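## Task

Using this hand alone, rotate the wooden die lying loose on the upward-facing palm until its five-pip face points up; its yaw about vertical is irrelevant (the goal image is one valid example). The die must never contact anything besides the hand (the wrist camera, its post and the arm's final link count as hand) and must never leave it, or the task fails. To complete: keep it motionless for a moment, resting on palm or fingers, clear of the wrist, camera and post, palm pointing straight up, with no hand motor in the moving or overload state or building up toward shutdown (a motor dead from the start is exempt), then declare completion. The hand is then opened automatically, and the result must still hold with it open; only resting on the open hand counts, not anything the robot alone holds in place.

## Robot and tools

Robot: a six-joint arm carrying a right dexterous hand with index, middle and ring fingers plus a thumb, 16 finger motors in all, and a wrist camera on a post. Cameras: cam_high (672x504, fixed, overhead) and cam_wrist (504x504, fisheye). Calibration lines give K and T_world_to_cam per camera.

Frames. Scene frame: origin on the table under the arm base, +z up, +y to the left when facing +x. Hand point frame (used by pose offsets and by the wrist force sensor): +z runs along straightened fingers toward the tips, +x across the palm away from the thumb, +y outward from the palm face (palm surface at y = -0.062 m). Knuckles sit at z = -0.017 m, fingertips 0.139 m beyond. A rigid mast near the wrist occupies x +0.05..+0.10, z -0.16..-0.11, up to y = +0.06 m; keep the object off it.

execute_actions: argument actions is a list holding zero or one item. Empty list: just report state. {"rows": [...], "steps": n}: n from 1 to 15 control steps of 1/30 s, one row per step, last row repeated if rows run short. {"steps": n} alone: a wait of up to 300 steps counted from the previous result (your reply time included). Optional pictures (boolean).

A row is 24 numbers, each in [-1, 1], in this order:
1-6: dx, dy, dz, rx, ry, rz. An offset, not a pose, expressed in hand-point axes, measured from the hand point pose in the latest result that reported it (before any such result in the scene, or for a second call in the same reply, from wherever the robot is when the action begins). Every row is relative to that same base, not cumulative. Scale: 1.0 equals 0.6 m of translation or 180 degrees; rx, ry, rz form one rotation vector. Each step is clipped to 100 mm and 16 degrees from the measured pose. All zeros means return to the base pose, not hold still.
7-22: absolute goal angles for the finger hinges, scaled linearly between each hinge's stops: index_mcp, index_abd, index_pip, index_dip, middle_mcp, middle_abd, middle_pip, middle_dip, ring_mcp, ring_abd, ring_pip, ring_dip, thumb_cmc, thumb_axl, thumb_mcp, thumb_ipl. Going toward -1: _mcp curls a finger at the knuckle toward the palm (straight at +0.75); _abd swings the finger sideways away from the thumb (straight at 0.00); _pip and _dip curl the middle and end joints (straight at +0.58 and +0.70). thumb_cmc brings the thumb from alongside the palm round to face it (flat at +0.71); thumb_axl rolls the thumb about its length (straight at +0.68); thumb_mcp (+0.23) and thumb_ipl (+0.17) bend it, toward hand +z when axl is straight, or in the cmc swing direction when axl is about -0.40.
23: current_limit, motor current cap from 0 mA at -1 to 550 mA at +1 (floor 11 mA); low caps also slow and weaken fingers.
24: speed; set-points travel at (speed+1)/2 of 5.9 rad/s. Initial values are +0.4 and -0.6; the last values sent persist.

move: target is one 24-number row as above (same offset base). Optional speed in m/s, 0.002 to 0.5, default 0.25 (rotation up to twice that in rad/s); path lasts 0.5 to 10 s and is straight, not avoiding obstacles. Optional stop_force, 9 to 40 N, measured along the line toward target: the path ends when push exceeds it, then the arm backs off two steps. Use it only slowly, not on rotating moves, not when leaving a contact, and not in the first 0.2 s. Hand numbers are sent at the start. The move: line reports the ending (done, off_target, moving, held, fault, contact) and limits (paced = pose clipped, held = some steps blocked) plus distance to target.

wait: seconds from 0 to 10; sends nothing new. zoom_image: camera (cam_high or cam_wrist) and region [x0, y0, x1, y1] in pixels, at most 504x504. show_instructions: shows the reference images. finished_scene: scene number (1 or 2); ends that scene irreversibly and is how you declare done.

Result lines: end_effector_position (m) and end_effector_quat_wxyz plus velocities in the scene frame; Hand target (pose being driven toward); hand_goal, hand_measured (same -1..1 scale), hand_current_ma (positive pushes toward -1), hand_state per motor (moving, goal, blocked, overload); hand_current_limit, hand_speed; Wrist force and Wrist torque in hand-point axes (offset up to ~4 N, noise up to 2.4 N, saturates near 50 N; no reading at start is normal). pose unreachable and HELD mean the clearance check altered or blocked commands.

Cautions: a finger presses only while its goal lies past the object surface. A motor at 495 mA or more accumulates seconds; at 5 s it shuts down for 10 s, so avoid long hard squeezes. Contact torque at a joint load limit (wrist joints 25.4 N m) or any external force of 150 N halts the arm for 10 s and drops the rest of the call; hand commands during a stop are lost. Motors heating to 70 °C warn, 85 °C brakes the arm. The arm is stiff and lags about 0.17 s. Do not let the object fall, slide off, hit anything but the hand, or knock things off the table; occasional outside nudges may push it. Finish with palm up, object still, motors at rest.

Each tool is called by a JSON object that holds its "fn" and its "kwargs", one argument or row to a line.

Reference images:

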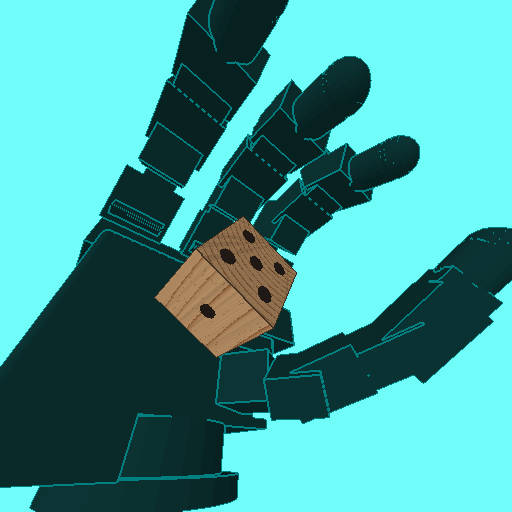

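## Session

{"fn": "execute_actions", "kwargs": {
  "actions": []
}}

Scene clock: 0.00 s of 4800.00 s.
end_effector_position=(+0.6072, +0.0770, +0.4577) hand_goal=(+0.046, +0.000, -0.008, +0.280, +0.046, +0.000, -0.008, +0.280, +0.046, +0.000, -0.008, +0.280, -0.104, +0.266, +0.032, -0.018) hand_measured=(+0.062, +0.000, -0.006, +0.282, +0.062, +0.000, -0.006, +0.282, +0.062, +0.000, -0.006, +0.282, -0.092, +0.270, +0.034, -0.016) hand_current_ma=(+85, +0, +14, +12, +85, +0, +14, +12, +87, +0, +14, +12, +67, +29, +11, +12) hand_state=(goal, goal, goal, goal, goal, goal, goal, goal, goal, goal, goal, goal, goal, goal, goal, goal) hand_current_limit=0.40 hand_speed=-0.60 end_effector_quat_wxyz=(+0.474, +0.475, +0.536, +0.512) end_effector_velocity=(+0.000, +0.000, +0.000) end_effector_angular_velocity=(-0.000, -0.001, +0.000)
Joint positions: [-0.182 -1.166  2.227 -4.159 -1.32  -0.038]
Joint velocities: [ 0.    -0.    -0.001 -0.     0.    -0.   ]
Motor temperatures (°C, as the motors report them): [26 29 28 31 36 39]
Wrist force (N, on the end effector, along its own x y z axes, offset not removed): no reading
Wrist torque (N m, same axes, about the end effector's origin, offset not removed): no reading
Hand target: +0.607, +0.077, +0.458; +0.474, +0.475, +0.536, +0.512

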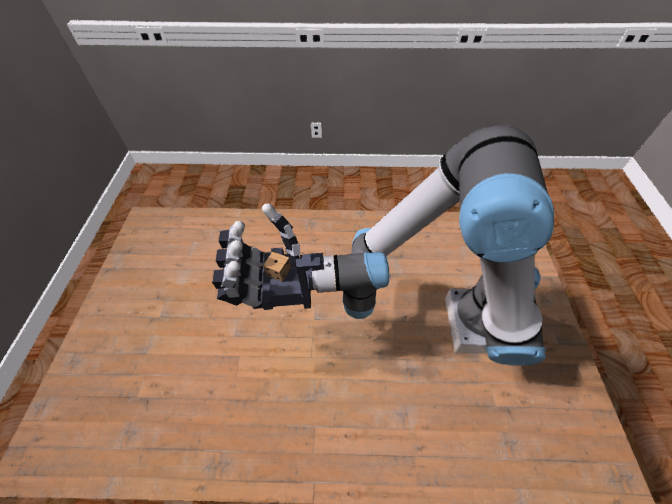

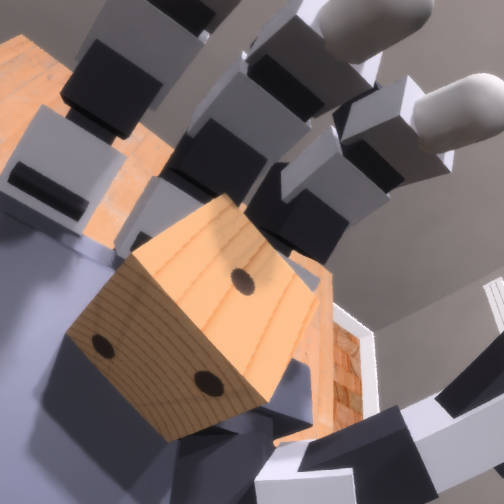

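{"fn": "move", "kwargs": {
  "target": [0,0,0,0.1,0,-0.03,0.7,0,-0.5,0.3,0.7,0,-0.5,0.3,0.7,0,-0.5,0.3,-0.1,0.27,0.03,0,0.4,-0.6],
  "speed": 0.1
}}

Scene clock: 10.87 s of 4800.00 s.
end_effector_position=(+0.6071, +0.0770, +0.4576) hand_goal=(+0.700, +0.000, -0.500, +0.300, +0.700, +0.000, -0.500, +0.300, +0.700, +0.000, -0.500, +0.300, -0.100, +0.270, +0.030, +0.000) hand_measured=(+0.708, +0.000, -0.496, +0.298, +0.708, +0.000, -0.496, +0.298, +0.708, +0.000, -0.496, +0.298, -0.092, +0.270, +0.030, -0.004) hand_current_ma=(+41, +0, +20, -14, +41, +0, +20, -14, +42, +0, +20, -14, +43, +4, +1, -21) hand_state=(goal, goal, goal, goal, goal, goal, goal, goal, goal, goal, goal, goal, goal, goal, goal, goal) hand_current_limit=0.40 hand_speed=-0.60 end_effector_quat_wxyz=(+0.417, +0.518, +0.631, +0.400) end_effector_velocity=(+0.000, +0.000, +0.000) end_effector_angular_velocity=(-0.003, +0.009, -0.000)
Joint positions: [-0.198 -1.444  2.288 -3.622 -1.344 -0.212]
Joint velocities: [ 0.    -0.008 -0.002  0.019 -0.002 -0.004]
Motor temperatures (°C, as the motors report them): [26 29 28 31 36 39]
Wrist force (N, on the end effector, along its own x y z axes, offset not removed): [1.4 0.3 -2.1]
Wrist torque (N m, same axes, about the end effector's origin, offset not removed): [0.21 -0.14 -0.08]
Hand target: +0.607, +0.077, +0.458; +0.417, +0.518, +0.631, +0.399
Off the commanded pose: 0.000 m, 0 deg.
move: done
camera_calibration (this result's frames):
cam_wrist: T_world_to_cam=[[0.303633, -0.666028, 0.681332, -0.411135], [-0.786622, -0.578728, -0.215173, 0.578323], [0.537617, -0.470618, -0.699633, 0.157383], [0, 0, 0, 1]] pos_world=[0.495144, 0.134931, 0.514669]

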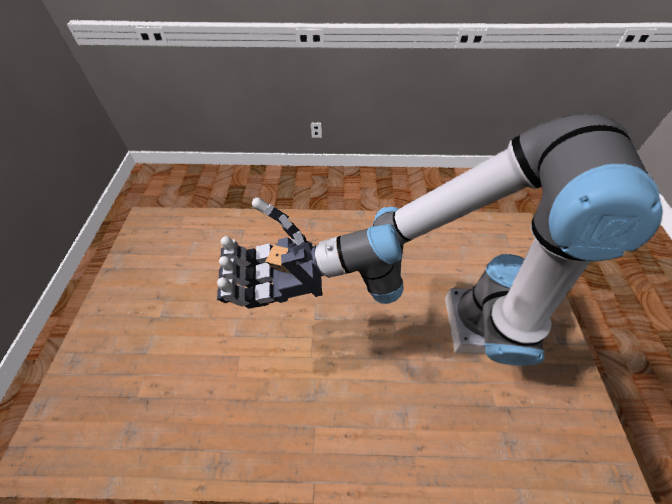

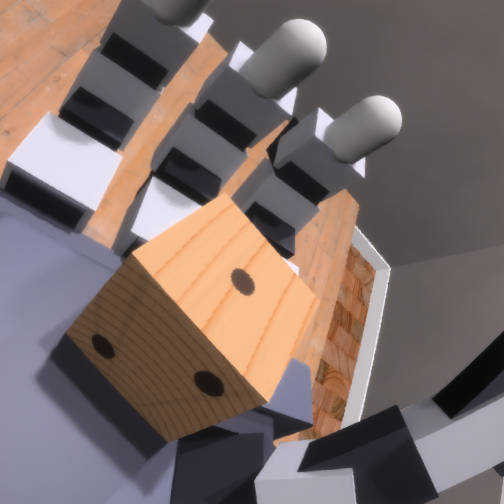

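{"fn": "move", "kwargs": {
  "target": [0,0,0,0.06,0,-0.03,0.75,0,-0.5,0.3,0.75,0,-0.5,0.3,0.7,0,-0.5,0.3,-0.1,0.27,0.03,0,0.4,-0.6],
  "speed": 0.1
}}

Scene clock: 16.13 s of 4800.00 s.
end_effector_position=(+0.6070, +0.0770, +0.4576) hand_goal=(+0.750, +0.000, -0.500, +0.300, +0.750, +0.000, -0.500, +0.300, +0.700, +0.000, -0.500, +0.300, -0.100, +0.270, +0.030, +0.000) hand_measured=(+0.758, +0.000, -0.496, +0.298, +0.758, +0.000, -0.496, +0.298, +0.710, +0.000, -0.496, +0.298, -0.094, +0.270, +0.028, -0.004) hand_current_ma=(+41, +0, +20, -13, +45, +0, +20, -13, +52, -1, +22, -13, +42, +4, -7, -21) hand_state=(goal, goal, goal, goal, goal, goal, goal, goal, goal, goal, goal, goal, goal, goal, goal, goal) hand_current_limit=0.40 hand_speed=-0.60 end_effector_quat_wxyz=(+0.385, +0.524, +0.689, +0.319) end_effector_velocity=(+0.000, -0.000, -0.000) end_effector_angular_velocity=(-0.003, +0.009, -0.000)
Joint positions: [-0.197 -1.584  2.255 -3.265 -1.397 -0.343]
Joint velocities: [ 0.    -0.005 -0.002  0.016 -0.003 -0.004]
Motor temperatures (°C, as the motors report them): [26 29 28 31 36 39]
Wrist force (N, on the end effector, along its own x y z axes, offset not removed): [-0.9 -0.8 -2.2]
Wrist torque (N m, same axes, about the end effector's origin, offset not removed): [0.19 0.07 -0.34]
Hand target: +0.607, +0.077, +0.458; +0.385, +0.524, +0.690, +0.318
Off the commanded pose: 0.000 m, 0 deg.
move: done
camera_calibration (this result's frames):
cam_wrist: T_world_to_cam=[[0.432083, -0.586948, 0.684687, -0.496652], [-0.800826, -0.598844, -0.00798436, 0.493605], [0.414707, -0.544865, -0.728793, 0.251066], [0, 0, 0, 1]] pos_world=[0.505768, 0.140881, 0.526967]

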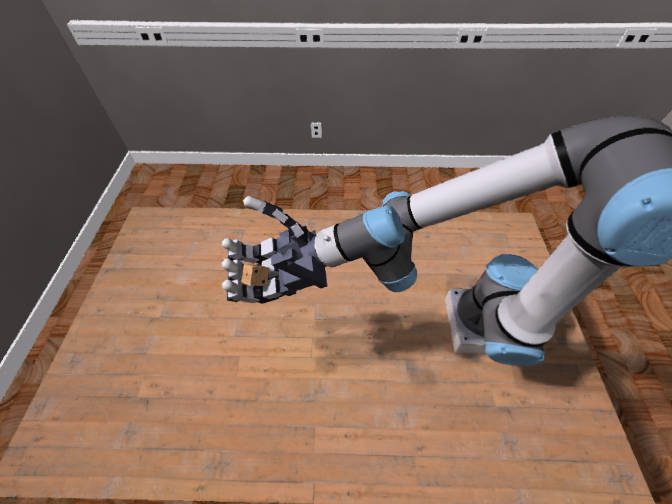

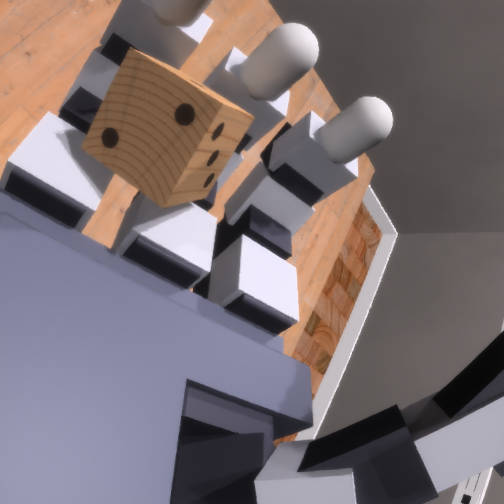

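{"fn": "zoom_image", "kwargs": {
  "camera": "cam_high",
  "region": [200,210,330,320]
}}

Region (200, 210, 330, 320) of cam_high's 672x504 image, scaled by 3.877, with more detail than that image has; it fills the top 426 rows of this view, and the rest is white.

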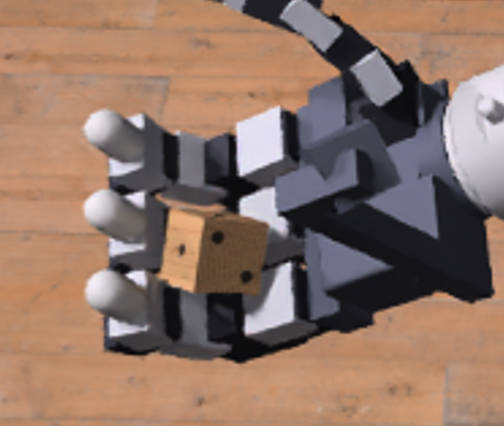

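{"fn": "move", "kwargs": {
  "target": [0,0,0,-0.06,0,0.06,-0.2,0,-0.5,0.3,-0.2,0,-0.5,0.3,-0.2,0,-0.5,0.3,-0.1,0.27,0.03,0,0.4,-0.7],
  "speed": 0.1
}}

Scene clock: 22.47 s of 4800.00 s.
end_effector_position=(+0.6070, +0.0770, +0.4575) hand_goal=(-0.200, +0.000, -0.500, +0.300, -0.200, +0.000, -0.500, +0.300, -0.200, +0.000, -0.500, +0.300, -0.100, +0.270, +0.030, +0.000) hand_measured=(-0.188, +0.000, -0.500, +0.298, -0.186, +0.000, -0.500, +0.298, -0.186, +0.000, -0.500, +0.298, -0.094, +0.270, +0.028, -0.004) hand_current_ma=(+68, +0, +5, -13, +74, +0, +5, -13, +73, -1, +5, -13, +40, +4, -7, -21) hand_state=(goal, goal, goal, goal, goal, goal, goal, goal, goal, goal, goal, goal, goal, goal, goal, goal) hand_current_limit=0.40 hand_speed=-0.70 end_effector_quat_wxyz=(+0.401, +0.548, +0.604, +0.416) end_effector_velocity=(+0.000, +0.001, +0.001) end_effector_angular_velocity=(+0.005, -0.008, -0.001)
Joint positions: [-0.169 -1.441  2.281 -3.622 -1.379 -0.108]
Joint velocities: [ 0.003  0.006 -0.002 -0.013 -0.002  0.007]
Motor temperatures (°C, as the motors report them): [26 29 28 31 36 39]
Wrist force (N, on the end effector, along its own x y z axes, offset not removed): [1.5 0.6 -4.3]
Wrist torque (N m, same axes, about the end effector's origin, offset not removed): [0.38 -0.33 -0.11]
Hand target: +0.607, +0.077, +0.458; +0.401, +0.548, +0.604, +0.417
Off the commanded pose: 0.000 m, 0 deg.
move: done
camera_calibration (this result's frames):
cam_wrist: T_world_to_cam=[[0.279446, -0.732937, 0.620252, -0.363308], [-0.809499, -0.52724, -0.258319, 0.607947], [0.516354, -0.429907, -0.740647, 0.185902], [0, 0, 0, 1]] pos_world=[0.497666, 0.134173, 0.520075]

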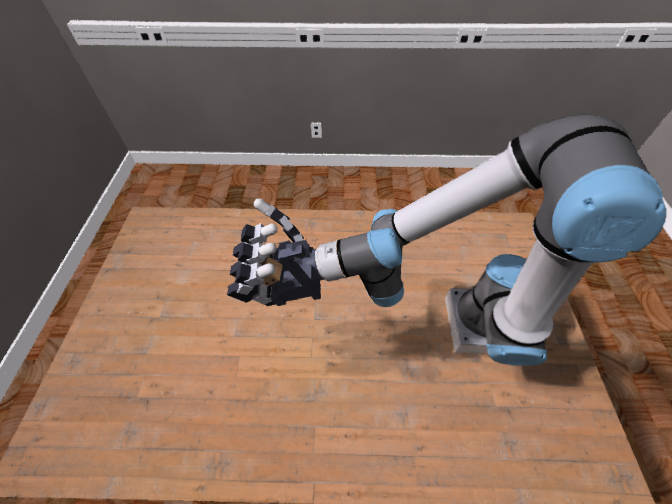

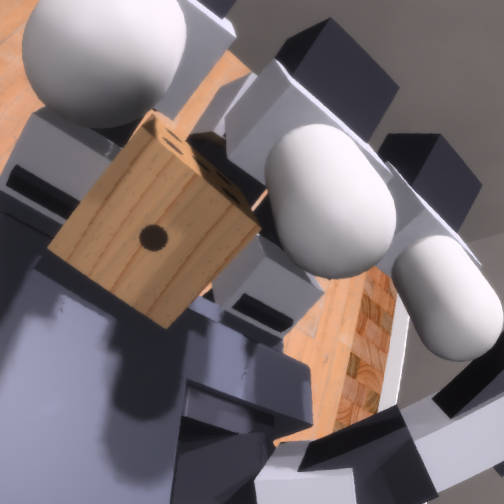

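Looks like 180° nearly done. Level and push further.

{"fn": "move", "kwargs": {
  "target": [0,0,0,-0.11,0,0,-0.5,0,0,0.3,-0.5,0,0,0.3,-0.5,0,0,0.3,-0.1,0.27,0.03,0,0.4,-0.7],
  "speed": 0.1
}}

{"fn": "move", "kwargs": {
  "target": [0,0,0,0,0,0,0.3,0,0,0.3,0.3,0,0,0.3,0.3,0,0,0.3,-0.1,0.27,0.03,0,0.4,-0.6]
}}

Scene clock: 28.20 s of 4800.00 s.
end_effector_position=(+0.6072, +0.0770, +0.4577) hand_goal=(-0.500, +0.000, +0.000, +0.300, -0.500, +0.000, +0.000, +0.300, -0.500, +0.000, +0.000, +0.300, -0.100, +0.270, +0.030, +0.000) hand_measured=(-0.498, +0.000, -0.006, +0.298, -0.498, +0.000, -0.006, +0.298, -0.496, -0.002, -0.006, +0.298, -0.094, +0.270, +0.028, -0.004) hand_current_ma=(+7, +0, -30, -13, +7, +1, -30, -13, +21, -8, -30, -13, +40, +4, -7, -21) hand_state=(goal, goal, goal, goal, goal, goal, goal, goal, goal, goal, goal, goal, goal, goal, goal, goal) hand_current_limit=0.40 hand_speed=-0.70 end_effector_quat_wxyz=(+0.489, +0.471, +0.524, +0.514) end_effector_velocity=(-0.000, -0.000, +0.000) end_effector_angular_velocity=(+0.001, -0.010, -0.001)
Joint positions: [-0.169 -1.135  2.21  -4.208 -1.355 -0.036]
Joint velocities: [-0.     0.008 -0.004 -0.013 -0.     0.002]
Motor temperatures (°C, as the motors report them): [26 29 28 31 36 39]
Wrist force (N, on the end effector, along its own x y z axes, offset not removed): [-1.7 -0.9 0.1]
Wrist torque (N m, same axes, about the end effector's origin, offset not removed): [-0.30 0.15 -0.38]
Hand target: +0.607, +0.077, +0.458; +0.489, +0.471, +0.524, +0.514
Off the commanded pose: 0.000 m, 0 deg.
move: done
camera_calibration (this result's frames):
cam_wrist: T_world_to_cam=[[0.06488, -0.748403, 0.660063, -0.250189], [-0.66757, -0.5242, -0.528739, 0.645459], [0.741715, -0.406334, -0.533621, -0.0474859], [0, 0, 0, 1]] pos_world=[0.482342, 0.131812, 0.48108]

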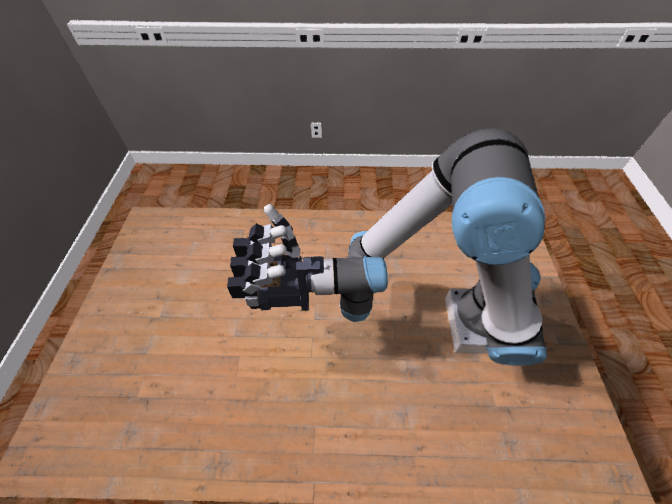

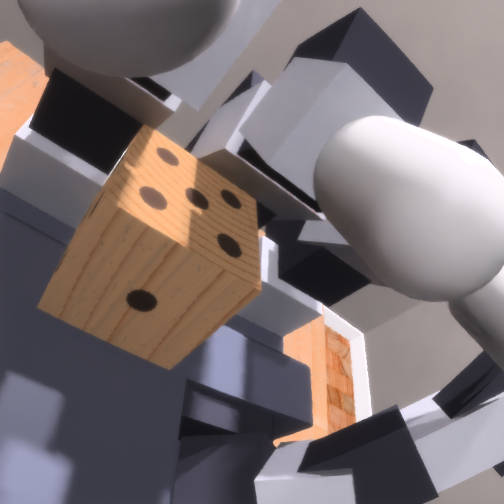

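Scene clock: 29.33 s of 4800.00 s.
end_effector_position=(+0.6072, +0.0770, +0.4577) hand_goal=(+0.300, +0.000, +0.000, +0.300, +0.300, +0.000, +0.000, +0.300, +0.300, +0.000, +0.000, +0.300, -0.100, +0.270, +0.030, +0.000) hand_measured=(+0.306, +0.000, -0.002, +0.298, +0.306, +0.000, -0.002, +0.298, +0.306, -0.002, -0.002, +0.298, -0.094, +0.270, +0.028, -0.004) hand_current_ma=(+36, +0, -8, -13, +36, +1, -8, -13, +36, -8, -8, -13, +40, +4, -7, -21) hand_state=(goal, goal, goal, goal, goal, goal, goal, goal, goal, goal, goal, goal, goal, goal, goal, goal) hand_current_limit=0.40 hand_speed=-0.60 end_effector_quat_wxyz=(+0.489, +0.471, +0.524, +0.514) end_effector_velocity=(+0.000, +0.000, -0.000) end_effector_angular_velocity=(-0.000, +0.001, +0.000)
Joint positions: [-0.169 -1.135  2.21  -4.208 -1.355 -0.036]
Joint velocities: [ 0.001 -0.     0.     0.001 -0.    -0.   ]
Motor temperatures (°C, as the motors report them): [26 29 28 31 36 39]
Wrist force (N, on the end effector, along its own x y z axes, offset not removed): [-1.0 1.2 -3.4]
Wrist torque (N m, same axes, about the end effector's origin, offset not removed): [0.33 0.00 -0.26]
Hand target: +0.607, +0.077, +0.458; +0.489, +0.471, +0.524, +0.514
Off the commanded pose: 0.000 m, 0 deg.
move: done
camera_calibration (this result's frames):
cam_wrist: T_world_to_cam=[[0.064901, -0.748404, 0.66006, -0.250192], [-0.667573, -0.524207, -0.528728, 0.645458], [0.74171, -0.406323, -0.533636, -0.0474786], [0, 0, 0, 1]] pos_world=[0.482344, 0.131818, 0.481077]

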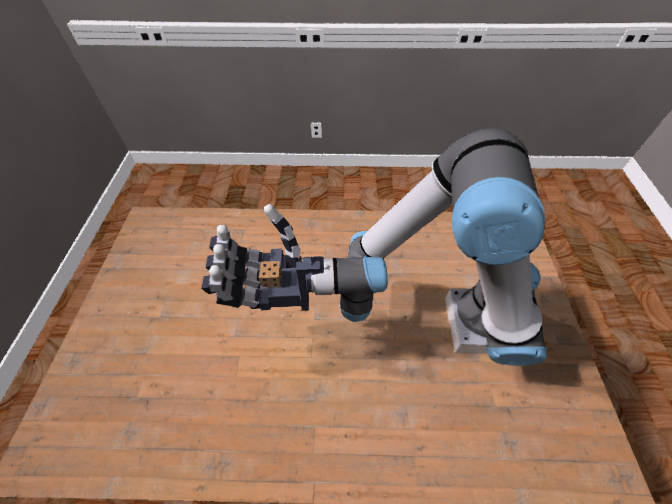

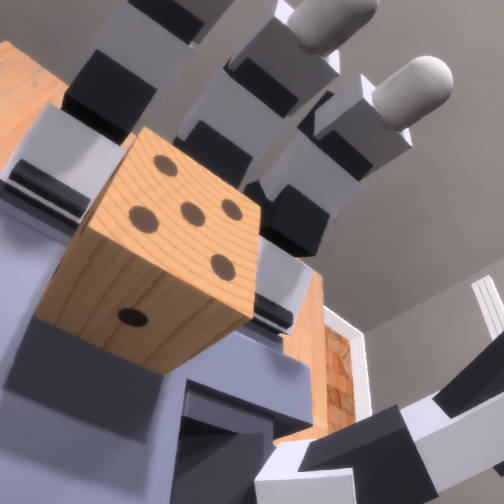

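{"fn": "finished_scene", "kwargs": {
  "scene": 1
}}

The scene is finished: the task was done.


## Next scene

Using this hand alone, rotate the alphabet block lying loose on the upward-facing palm until the face bearing the digit points up; its yaw about vertical is irrelevant (the goal image is one valid example). The block must never contact anything besides the hand (the wrist camera, its post and the arm's final link count as hand) and must never leave it, or the task fails. To complete: keep it motionless for a moment, resting on palm or fingers, clear of the wrist, camera and post, palm pointing straight up, with no hand motor in the moving or overload state or building up toward shutdown (a motor dead from the start is exempt), then declare completion. The hand is then opened automatically, and the result must still hold with it open; only resting on the open hand counts, not anything the robot alone holds in place.

{"fn": "execute_actions", "kwargs": {
  "actions": []
}}

Scene clock: 0.00 s of 4800.00 s.
end_effector_position=(+0.6029, +0.1026, +0.4855) hand_goal=(+0.046, +0.000, -0.008, +0.280, +0.046, +0.000, -0.008, +0.280, +0.046, +0.000, -0.008, +0.280, -0.104, +0.266, +0.032, -0.018) hand_measured=(+0.060, +0.000, -0.006, +0.282, +0.060, +0.000, -0.006, +0.282, +0.060, +0.000, -0.006, +0.282, -0.094, +0.270, +0.034, -0.016) hand_current_ma=(+77, +0, +12, +12, +77, +0, +12, +12, +77, +0, +12, +12, +64, +27, +12, +12) hand_state=(goal, goal, goal, goal, goal, goal, goal, goal, goal, goal, goal, goal, goal, goal, goal, goal) hand_current_limit=0.40 hand_speed=-0.60 end_effector_quat_wxyz=(+0.488, +0.445, +0.529, +0.533) end_effector_velocity=(-0.000, +0.001, +0.000) end_effector_angular_velocity=(-0.000, -0.001, +0.002)
Joint positions: [-0.133 -1.173  2.184 -4.182 -1.339 -0.041]
Joint velocities: [ 0.001  0.     0.    -0.001  0.    -0.   ]
Motor temperatures (°C, as the motors report them): [26 29 28 31 36 39]
Wrist force (N, on the end effector, along its own x y z axes, offset not removed): no reading
Wrist torque (N m, same axes, about the end effector's origin, offset not removed): no reading
Hand target: +0.603, +0.103, +0.486; +0.488, +0.445, +0.529, +0.533
camera_calibration (this result's frames):
cam_wrist: T_world_to_cam=[[0.0771918, -0.738168, 0.670186, -0.262498], [-0.619015, -0.562425, -0.548178, 0.654876], [0.781577, -0.37254, -0.500352, -0.0626926], [0, 0, 0, 1]] pos_world=[0.47464, 0.151195, 0.503543]

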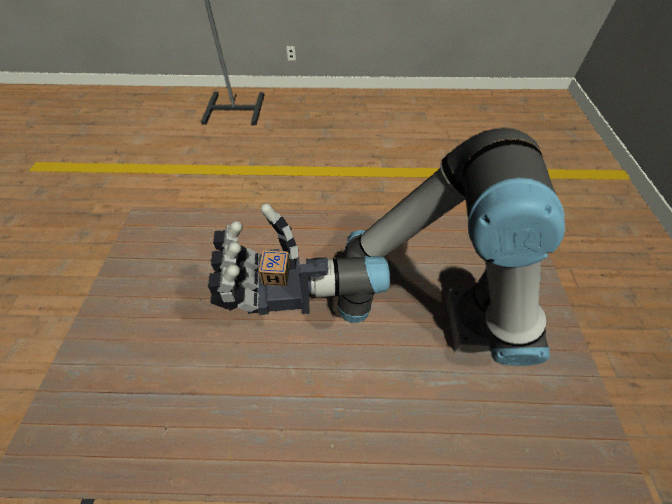

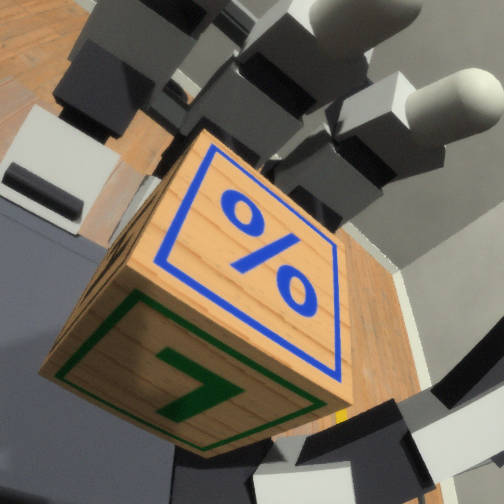

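{"fn": "show_instructions", "kwargs": {

}}

{"fn": "move", "kwargs": {
  "target": [0,0,0,0.2,0,-0.03,0.6,0,-0.3,0.1,0.6,0,-0.3,0.1,0.6,0,-0.3,0.1,-0.1,0.27,0.03,0,0.4,-0.6],
  "speed": 0.1
}}

Reference images for this scene: goal picture from the wrist camera place.

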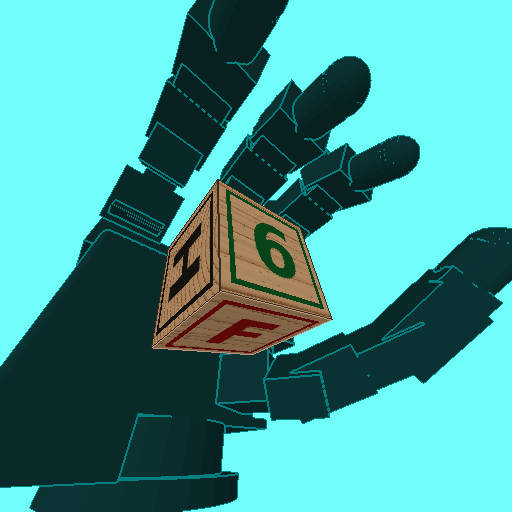

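Scene clock: 7.33 s of 4800.00 s.
end_effector_position=(+0.6026, +0.1026, +0.4853) hand_goal=(+0.600, +0.000, -0.300, +0.100, +0.600, +0.000, -0.300, +0.100, +0.600, +0.000, -0.300, +0.100, -0.100, +0.270, +0.030, +0.000) hand_measured=(+0.608, +0.000, -0.298, +0.102, +0.610, +0.000, -0.298, +0.102, +0.610, +0.000, -0.298, +0.102, -0.094, +0.270, +0.030, -0.002) hand_current_ma=(+47, +0, +15, +12, +60, +0, +15, +12, +57, +0, +15, +12, +40, +2, -6, -20) hand_state=(goal, goal, goal, goal, goal, goal, goal, goal, goal, goal, goal, goal, goal, goal, goal, goal) hand_current_limit=0.40 hand_speed=-0.60 end_effector_quat_wxyz=(+0.351, +0.549, +0.687, +0.320) end_effector_velocity=(+0.000, +0.001, +0.000) end_effector_angular_velocity=(-0.002, +0.008, +0.001)
Joint positions: [-0.123 -1.656  2.186 -3.07  -1.444 -0.251]
Joint velocities: [ 0.003 -0.004 -0.005  0.017 -0.003 -0.001]
Motor temperatures (°C, as the motors report them): [26 29 28 31 36 39]
Wrist force (N, on the end effector, along its own x y z axes, offset not removed): [-0.1 0.6 -0.6]
Wrist torque (N m, same axes, about the end effector's origin, offset not removed): [0.20 0.01 -0.25]
Hand target: +0.603, +0.103, +0.485; +0.351, +0.549, +0.687, +0.320
Off the commanded pose: 0.000 m, 0 deg.
move: done
camera_calibration (this result's frames):
cam_wrist: T_world_to_cam=[[0.462885, -0.631278, 0.622274, -0.482444], [-0.808847, -0.587997, 0.00516355, 0.503047], [0.362636, -0.505714, -0.782783, 0.34065], [0, 0, 0, 1]] pos_world=[0.506672, 0.163505, 0.56427]

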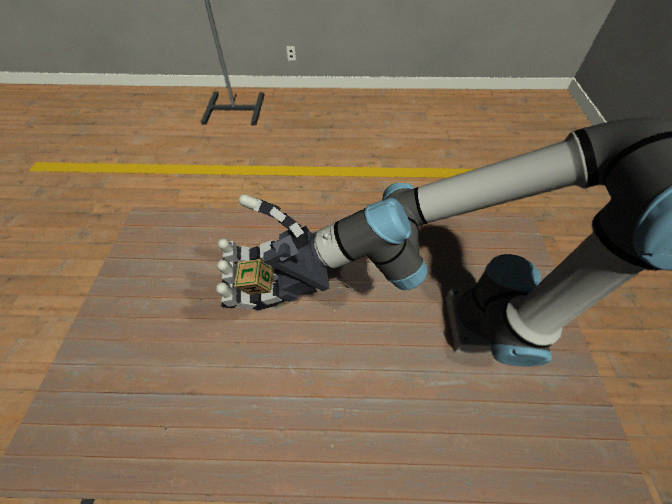

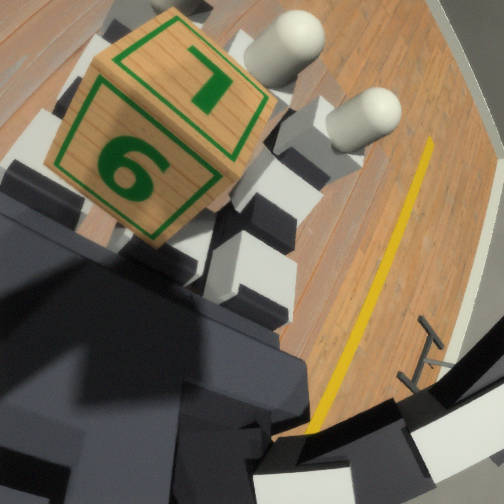

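{"fn": "move", "kwargs": {
  "target": [0,0,0,-0.2,0,0.05,0.45,0,-0.1,0.1,0.45,0,-0.1,0.1,0.45,0,-0.1,0.1,-0.1,0.27,0.03,0,0.4,-0.9],
  "speed": 0.1
}}

Scene clock: 14.33 s of 4800.00 s.
end_effector_position=(+0.6029, +0.1026, +0.4855) hand_goal=(+0.450, +0.000, -0.100, +0.100, +0.450, +0.000, -0.100, +0.100, +0.450, +0.000, -0.100, +0.100, -0.100, +0.270, +0.030, +0.000) hand_measured=(+0.472, +0.000, -0.100, +0.102, +0.472, +0.000, -0.100, +0.102, +0.474, +0.000, -0.100, +0.102, -0.094, +0.270, +0.028, -0.002) hand_current_ma=(+120, +0, -3, +12, +120, +0, -3, +12, +132, +0, -3, +12, +40, +2, -7, -20) hand_state=(blocked, goal, goal, goal, blocked, goal, goal, goal, blocked, goal, goal, goal, goal, goal, goal, goal) hand_current_limit=0.40 hand_speed=-0.90 end_effector_quat_wxyz=(+0.477, +0.465, +0.511, +0.543) end_effector_velocity=(+0.000, +0.000, +0.000) end_effector_angular_velocity=(+0.004, -0.009, +0.001)
Joint positions: [-0.108 -1.172  2.179 -4.178 -1.383  0.017]
Joint velocities: [ 0.002  0.007 -0.005 -0.012 -0.001  0.004]
Motor temperatures (°C, as the motors report them): [26 29 28 31 36 39]
Wrist force (N, on the end effector, along its own x y z axes, offset not removed): [-1.3 0.1 -1.5]
Wrist torque (N m, same axes, about the end effector's origin, offset not removed): [0.21 0.23 -0.39]
Hand target: +0.603, +0.103, +0.486; +0.478, +0.465, +0.511, +0.543
Off the commanded pose: 0.000 m, 0 deg.
move: done
camera_calibration (this result's frames):
cam_wrist: T_world_to_cam=[[0.0686969, -0.777692, 0.62488, -0.231302], [-0.63123, -0.518922, -0.576428, 0.671466], [0.772548, -0.354844, -0.526551, -0.0463318], [0, 0, 0, 1]] pos_world=[0.475533, 0.152117, 0.507192]

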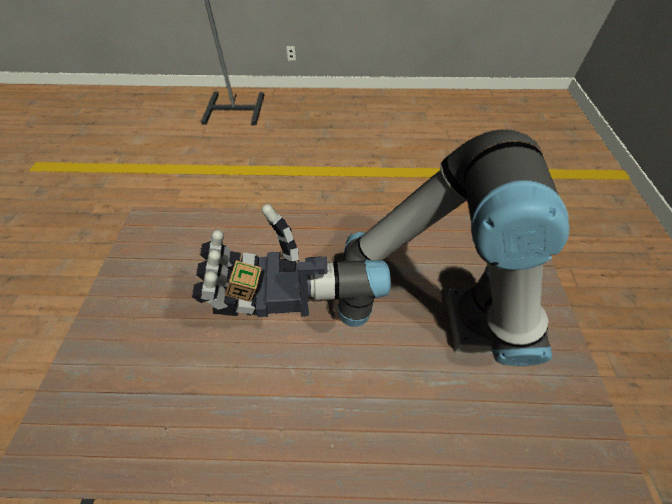

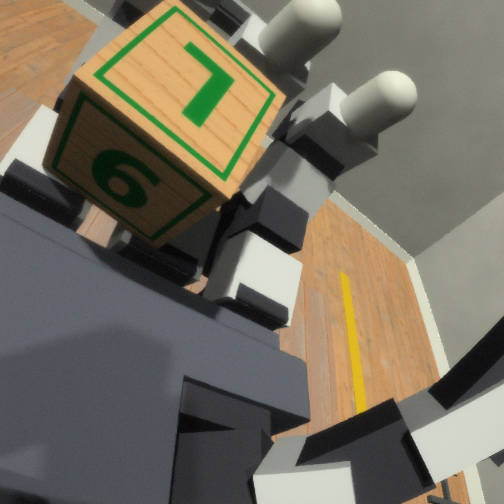

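{"fn": "move", "kwargs": {
  "target": [0,0,0,0.3,0,-0.01,0.9,0,-0.7,0.5,0.9,0,-0.7,0.5,0.9,0,-0.7,0.5,-0.1,0.27,0.03,0,0.4,-0.8],
  "speed": 0.1
}}

Scene clock: 22.43 s of 4800.00 s.
end_effector_position=(+0.6023, +0.1026, +0.4854) hand_goal=(+0.900, +0.000, -0.700, +0.500, +0.900, +0.000, -0.700, +0.500, +0.900, +0.000, -0.700, +0.500, -0.100, +0.270, +0.030, +0.000) hand_measured=(+0.908, +0.000, -0.694, +0.498, +0.908, +0.000, -0.692, +0.498, +0.908, +0.000, -0.688, +0.500, -0.094, +0.270, +0.028, -0.002) hand_current_ma=(+40, +0, +30, -12, +45, +0, +37, -10, +46, +0, +66, -3, +40, +2, -10, -20) hand_state=(goal, goal, goal, goal, goal, goal, goal, goal, goal, goal, goal, goal, goal, goal, goal, goal) hand_current_limit=0.40 hand_speed=-0.80 end_effector_quat_wxyz=(+0.223, +0.624, +0.708, +0.245) end_effector_velocity=(-0.000, +0.001, +0.000) end_effector_angular_velocity=(+0.000, +0.010, -0.000)
Joint positions: [-0.103 -1.731  1.988 -2.479 -1.464 -0.165]
Joint velocities: [ 0.002  0.    -0.008  0.017 -0.001  0.001]
Motor temperatures (°C, as the motors report them): [26 29 28 31 36 39]
Wrist force (N, on the end effector, along its own x y z axes, offset not removed): [-0.9 3.1 -1.8]
Wrist torque (N m, same axes, about the end effector's origin, offset not removed): [0.69 0.02 -0.11]
Hand target: +0.602, +0.103, +0.485; +0.222, +0.624, +0.708, +0.244
Off the commanded pose: 0.001 m, 0 deg.
move: done
camera_calibration (this result's frames):
cam_wrist: T_world_to_cam=[[0.595401, -0.697778, 0.39825, -0.446635], [-0.800776, -0.555647, 0.22364, 0.388611], [0.065236, -0.452065, -0.889597, 0.566324], [0, 0, 0, 1]] pos_world=[0.540173, 0.160293, 0.594764]

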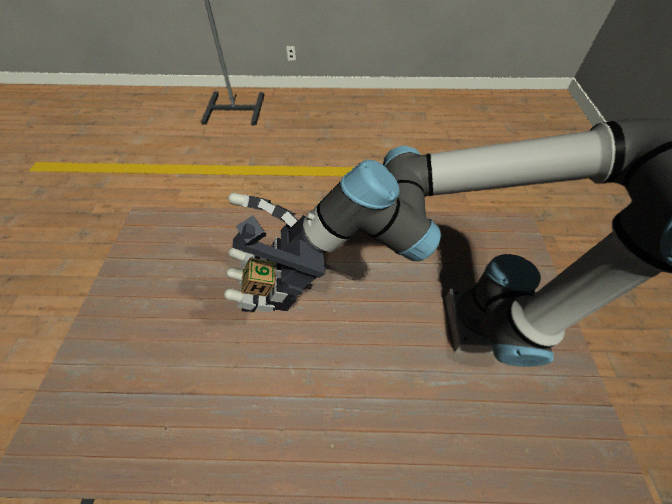

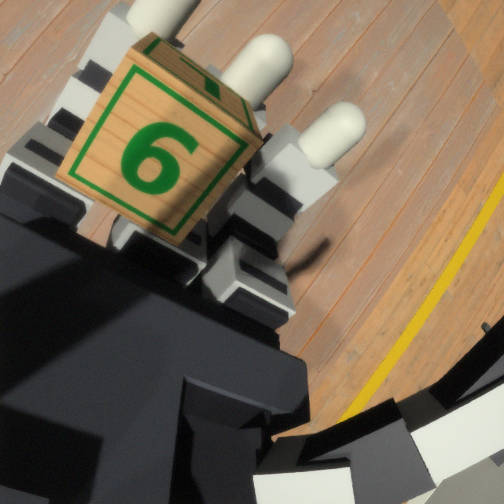

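{"fn": "move", "kwargs": {
  "target": [0,0,0,-0.145,0,0,0.9,0,-0.12,0.5,0.9,0,-0.12,0.5,0.9,0,-0.12,0.5,-0.1,0.27,0.03,0,0.4,-0.91],
  "speed": 0.1
}}

Scene clock: 28.53 s of 4800.00 s.
end_effector_position=(+0.6026, +0.1026, +0.4855) hand_goal=(+0.900, +0.000, -0.120, +0.500, +0.900, +0.000, -0.120, +0.500, +0.900, +0.000, -0.120, +0.500, -0.100, +0.270, +0.030, +0.000) hand_measured=(+0.908, +0.000, -0.120, +0.498, +0.910, +0.000, -0.118, +0.498, +0.910, +0.000, -0.120, +0.500, -0.094, +0.270, +0.028, -0.002) hand_current_ma=(+40, +0, +2, -11, +53, +0, +10, -9, +51, +0, +3, -3, +40, +2, -10, -20) hand_state=(goal, goal, goal, goal, goal, goal, goal, goal, goal, goal, goal, goal, goal, goal, goal, goal) hand_current_limit=0.40 hand_speed=-0.91 end_effector_quat_wxyz=(+0.358, +0.557, +0.635, +0.398) end_effector_velocity=(+0.000, +0.000, +0.000) end_effector_angular_velocity=(-0.001, -0.001, +0.001)
Joint positions: [-0.127 -1.579  2.231 -3.329 -1.38  -0.112]
Joint velocities: [ 0.     0.001  0.    -0.001 -0.    -0.001]
Motor temperatures (°C, as the motors report them): [26 29 28 31 36 39]
Wrist force (N, on the end effector, along its own x y z axes, offset not removed): [0.2 0.3 -3.2]
Wrist torque (N m, same axes, about the end effector's origin, offset not removed): [0.46 0.02 -0.17]
Hand target: +0.603, +0.103, +0.485; +0.358, +0.557, +0.635, +0.398
Off the commanded pose: 0.000 m, 0 deg.
move: done
camera_calibration (this result's frames):
cam_wrist: T_world_to_cam=[[0.373931, -0.723209, 0.580641, -0.399275], [-0.808341, -0.561075, -0.178269, 0.589005], [0.454709, -0.402696, -0.794403, 0.280372], [0, 0, 0, 1]] pos_world=[0.49793, 0.154621, 0.559566]

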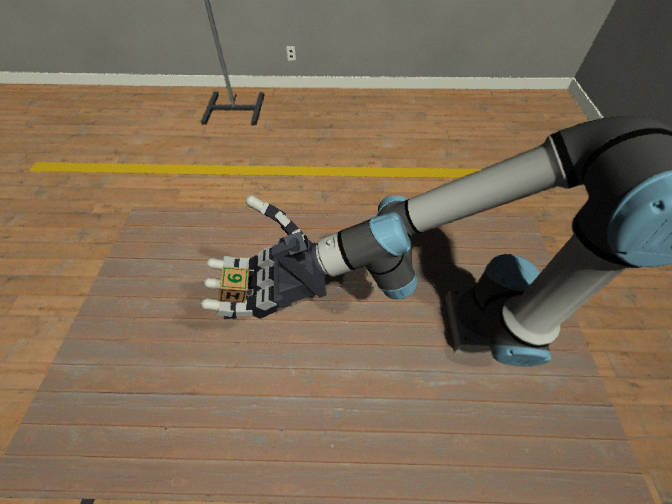

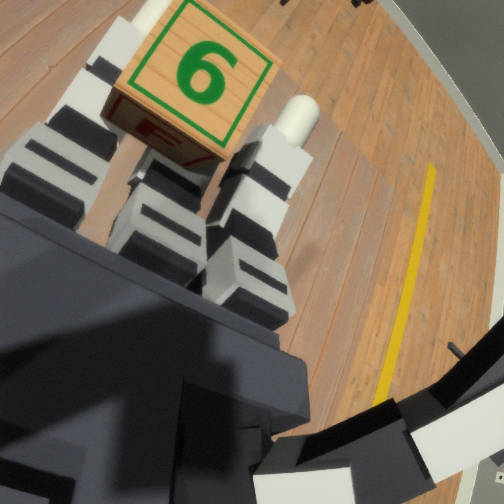

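{"fn": "move", "kwargs": {
  "target": [0,0,0,-0.142,0,0,0.75,0,0.55,0.65,0.75,0,0.55,0.65,0.75,0,0.55,0.65,-0.1,0.27,0.03,0,0.4,-0.9],
  "speed": 0.1
}}

Scene clock: 34.80 s of 4800.00 s.
end_effector_position=(+0.6028, +0.1026, +0.4856) hand_goal=(+0.750, +0.000, +0.550, +0.650, +0.750, +0.000, +0.550, +0.650, +0.750, +0.000, +0.550, +0.650, -0.100, +0.270, +0.030, +0.000) hand_measured=(+0.774, +0.000, +0.550, +0.648, +0.780, +0.000, +0.552, +0.648, +0.780, +0.000, +0.552, +0.648, -0.094, +0.270, +0.028, -0.002) hand_current_ma=(+135, +0, +3, -11, +167, +0, +7, -10, +160, +0, +9, -9, +40, +2, -10, -20) hand_state=(blocked, goal, goal, goal, blocked, goal, goal, goal, blocked, goal, goal, goal, goal, goal, goal, goal) hand_current_limit=0.40 hand_speed=-0.90 end_effector_quat_wxyz=(+0.472, +0.464, +0.531, +0.529) end_effector_velocity=(+0.000, -0.000, +0.000) end_effector_angular_velocity=(+0.001, -0.001, +0.000)
Joint positions: [-0.124 -1.207  2.199 -4.123 -1.353 -0.018]
Joint velocities: [ 0.     0.    -0.001 -0.     0.     0.001]
Motor temperatures (°C, as the motors report them): [26 29 28 31 36 39]
Wrist force (N, on the end effector, along its own x y z axes, offset not removed): [-0.3 0.8 -2.7]
Wrist torque (N m, same axes, about the end effector's origin, offset not removed): [0.47 0.06 -0.11]
Hand target: +0.603, +0.103, +0.486; +0.472, +0.464, +0.531, +0.529
Off the commanded pose: 0.000 m, 0 deg.
move: done
camera_calibration (this result's frames):
cam_wrist: T_world_to_cam=[[0.10149, -0.75624, 0.646375, -0.263782], [-0.644774, -0.544796, -0.536157, 0.662741], [0.757605, -0.362351, -0.542896, -0.0284608], [0, 0, 0, 1]] pos_world=[0.475652, 0.151263, 0.510384]

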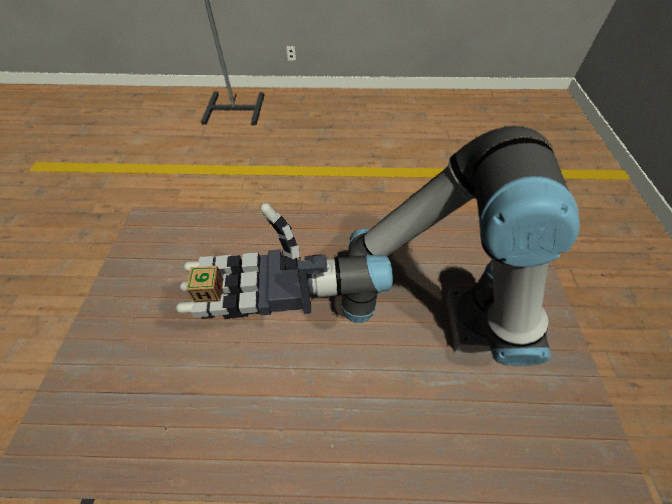

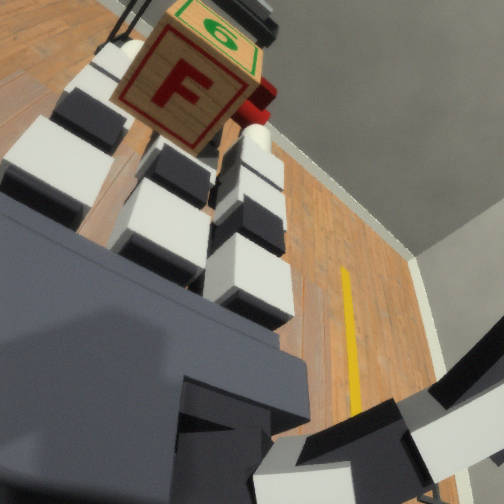

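{"fn": "finished_scene", "kwargs": {
  "scene": 2
}}

The scene is finished: the task was done.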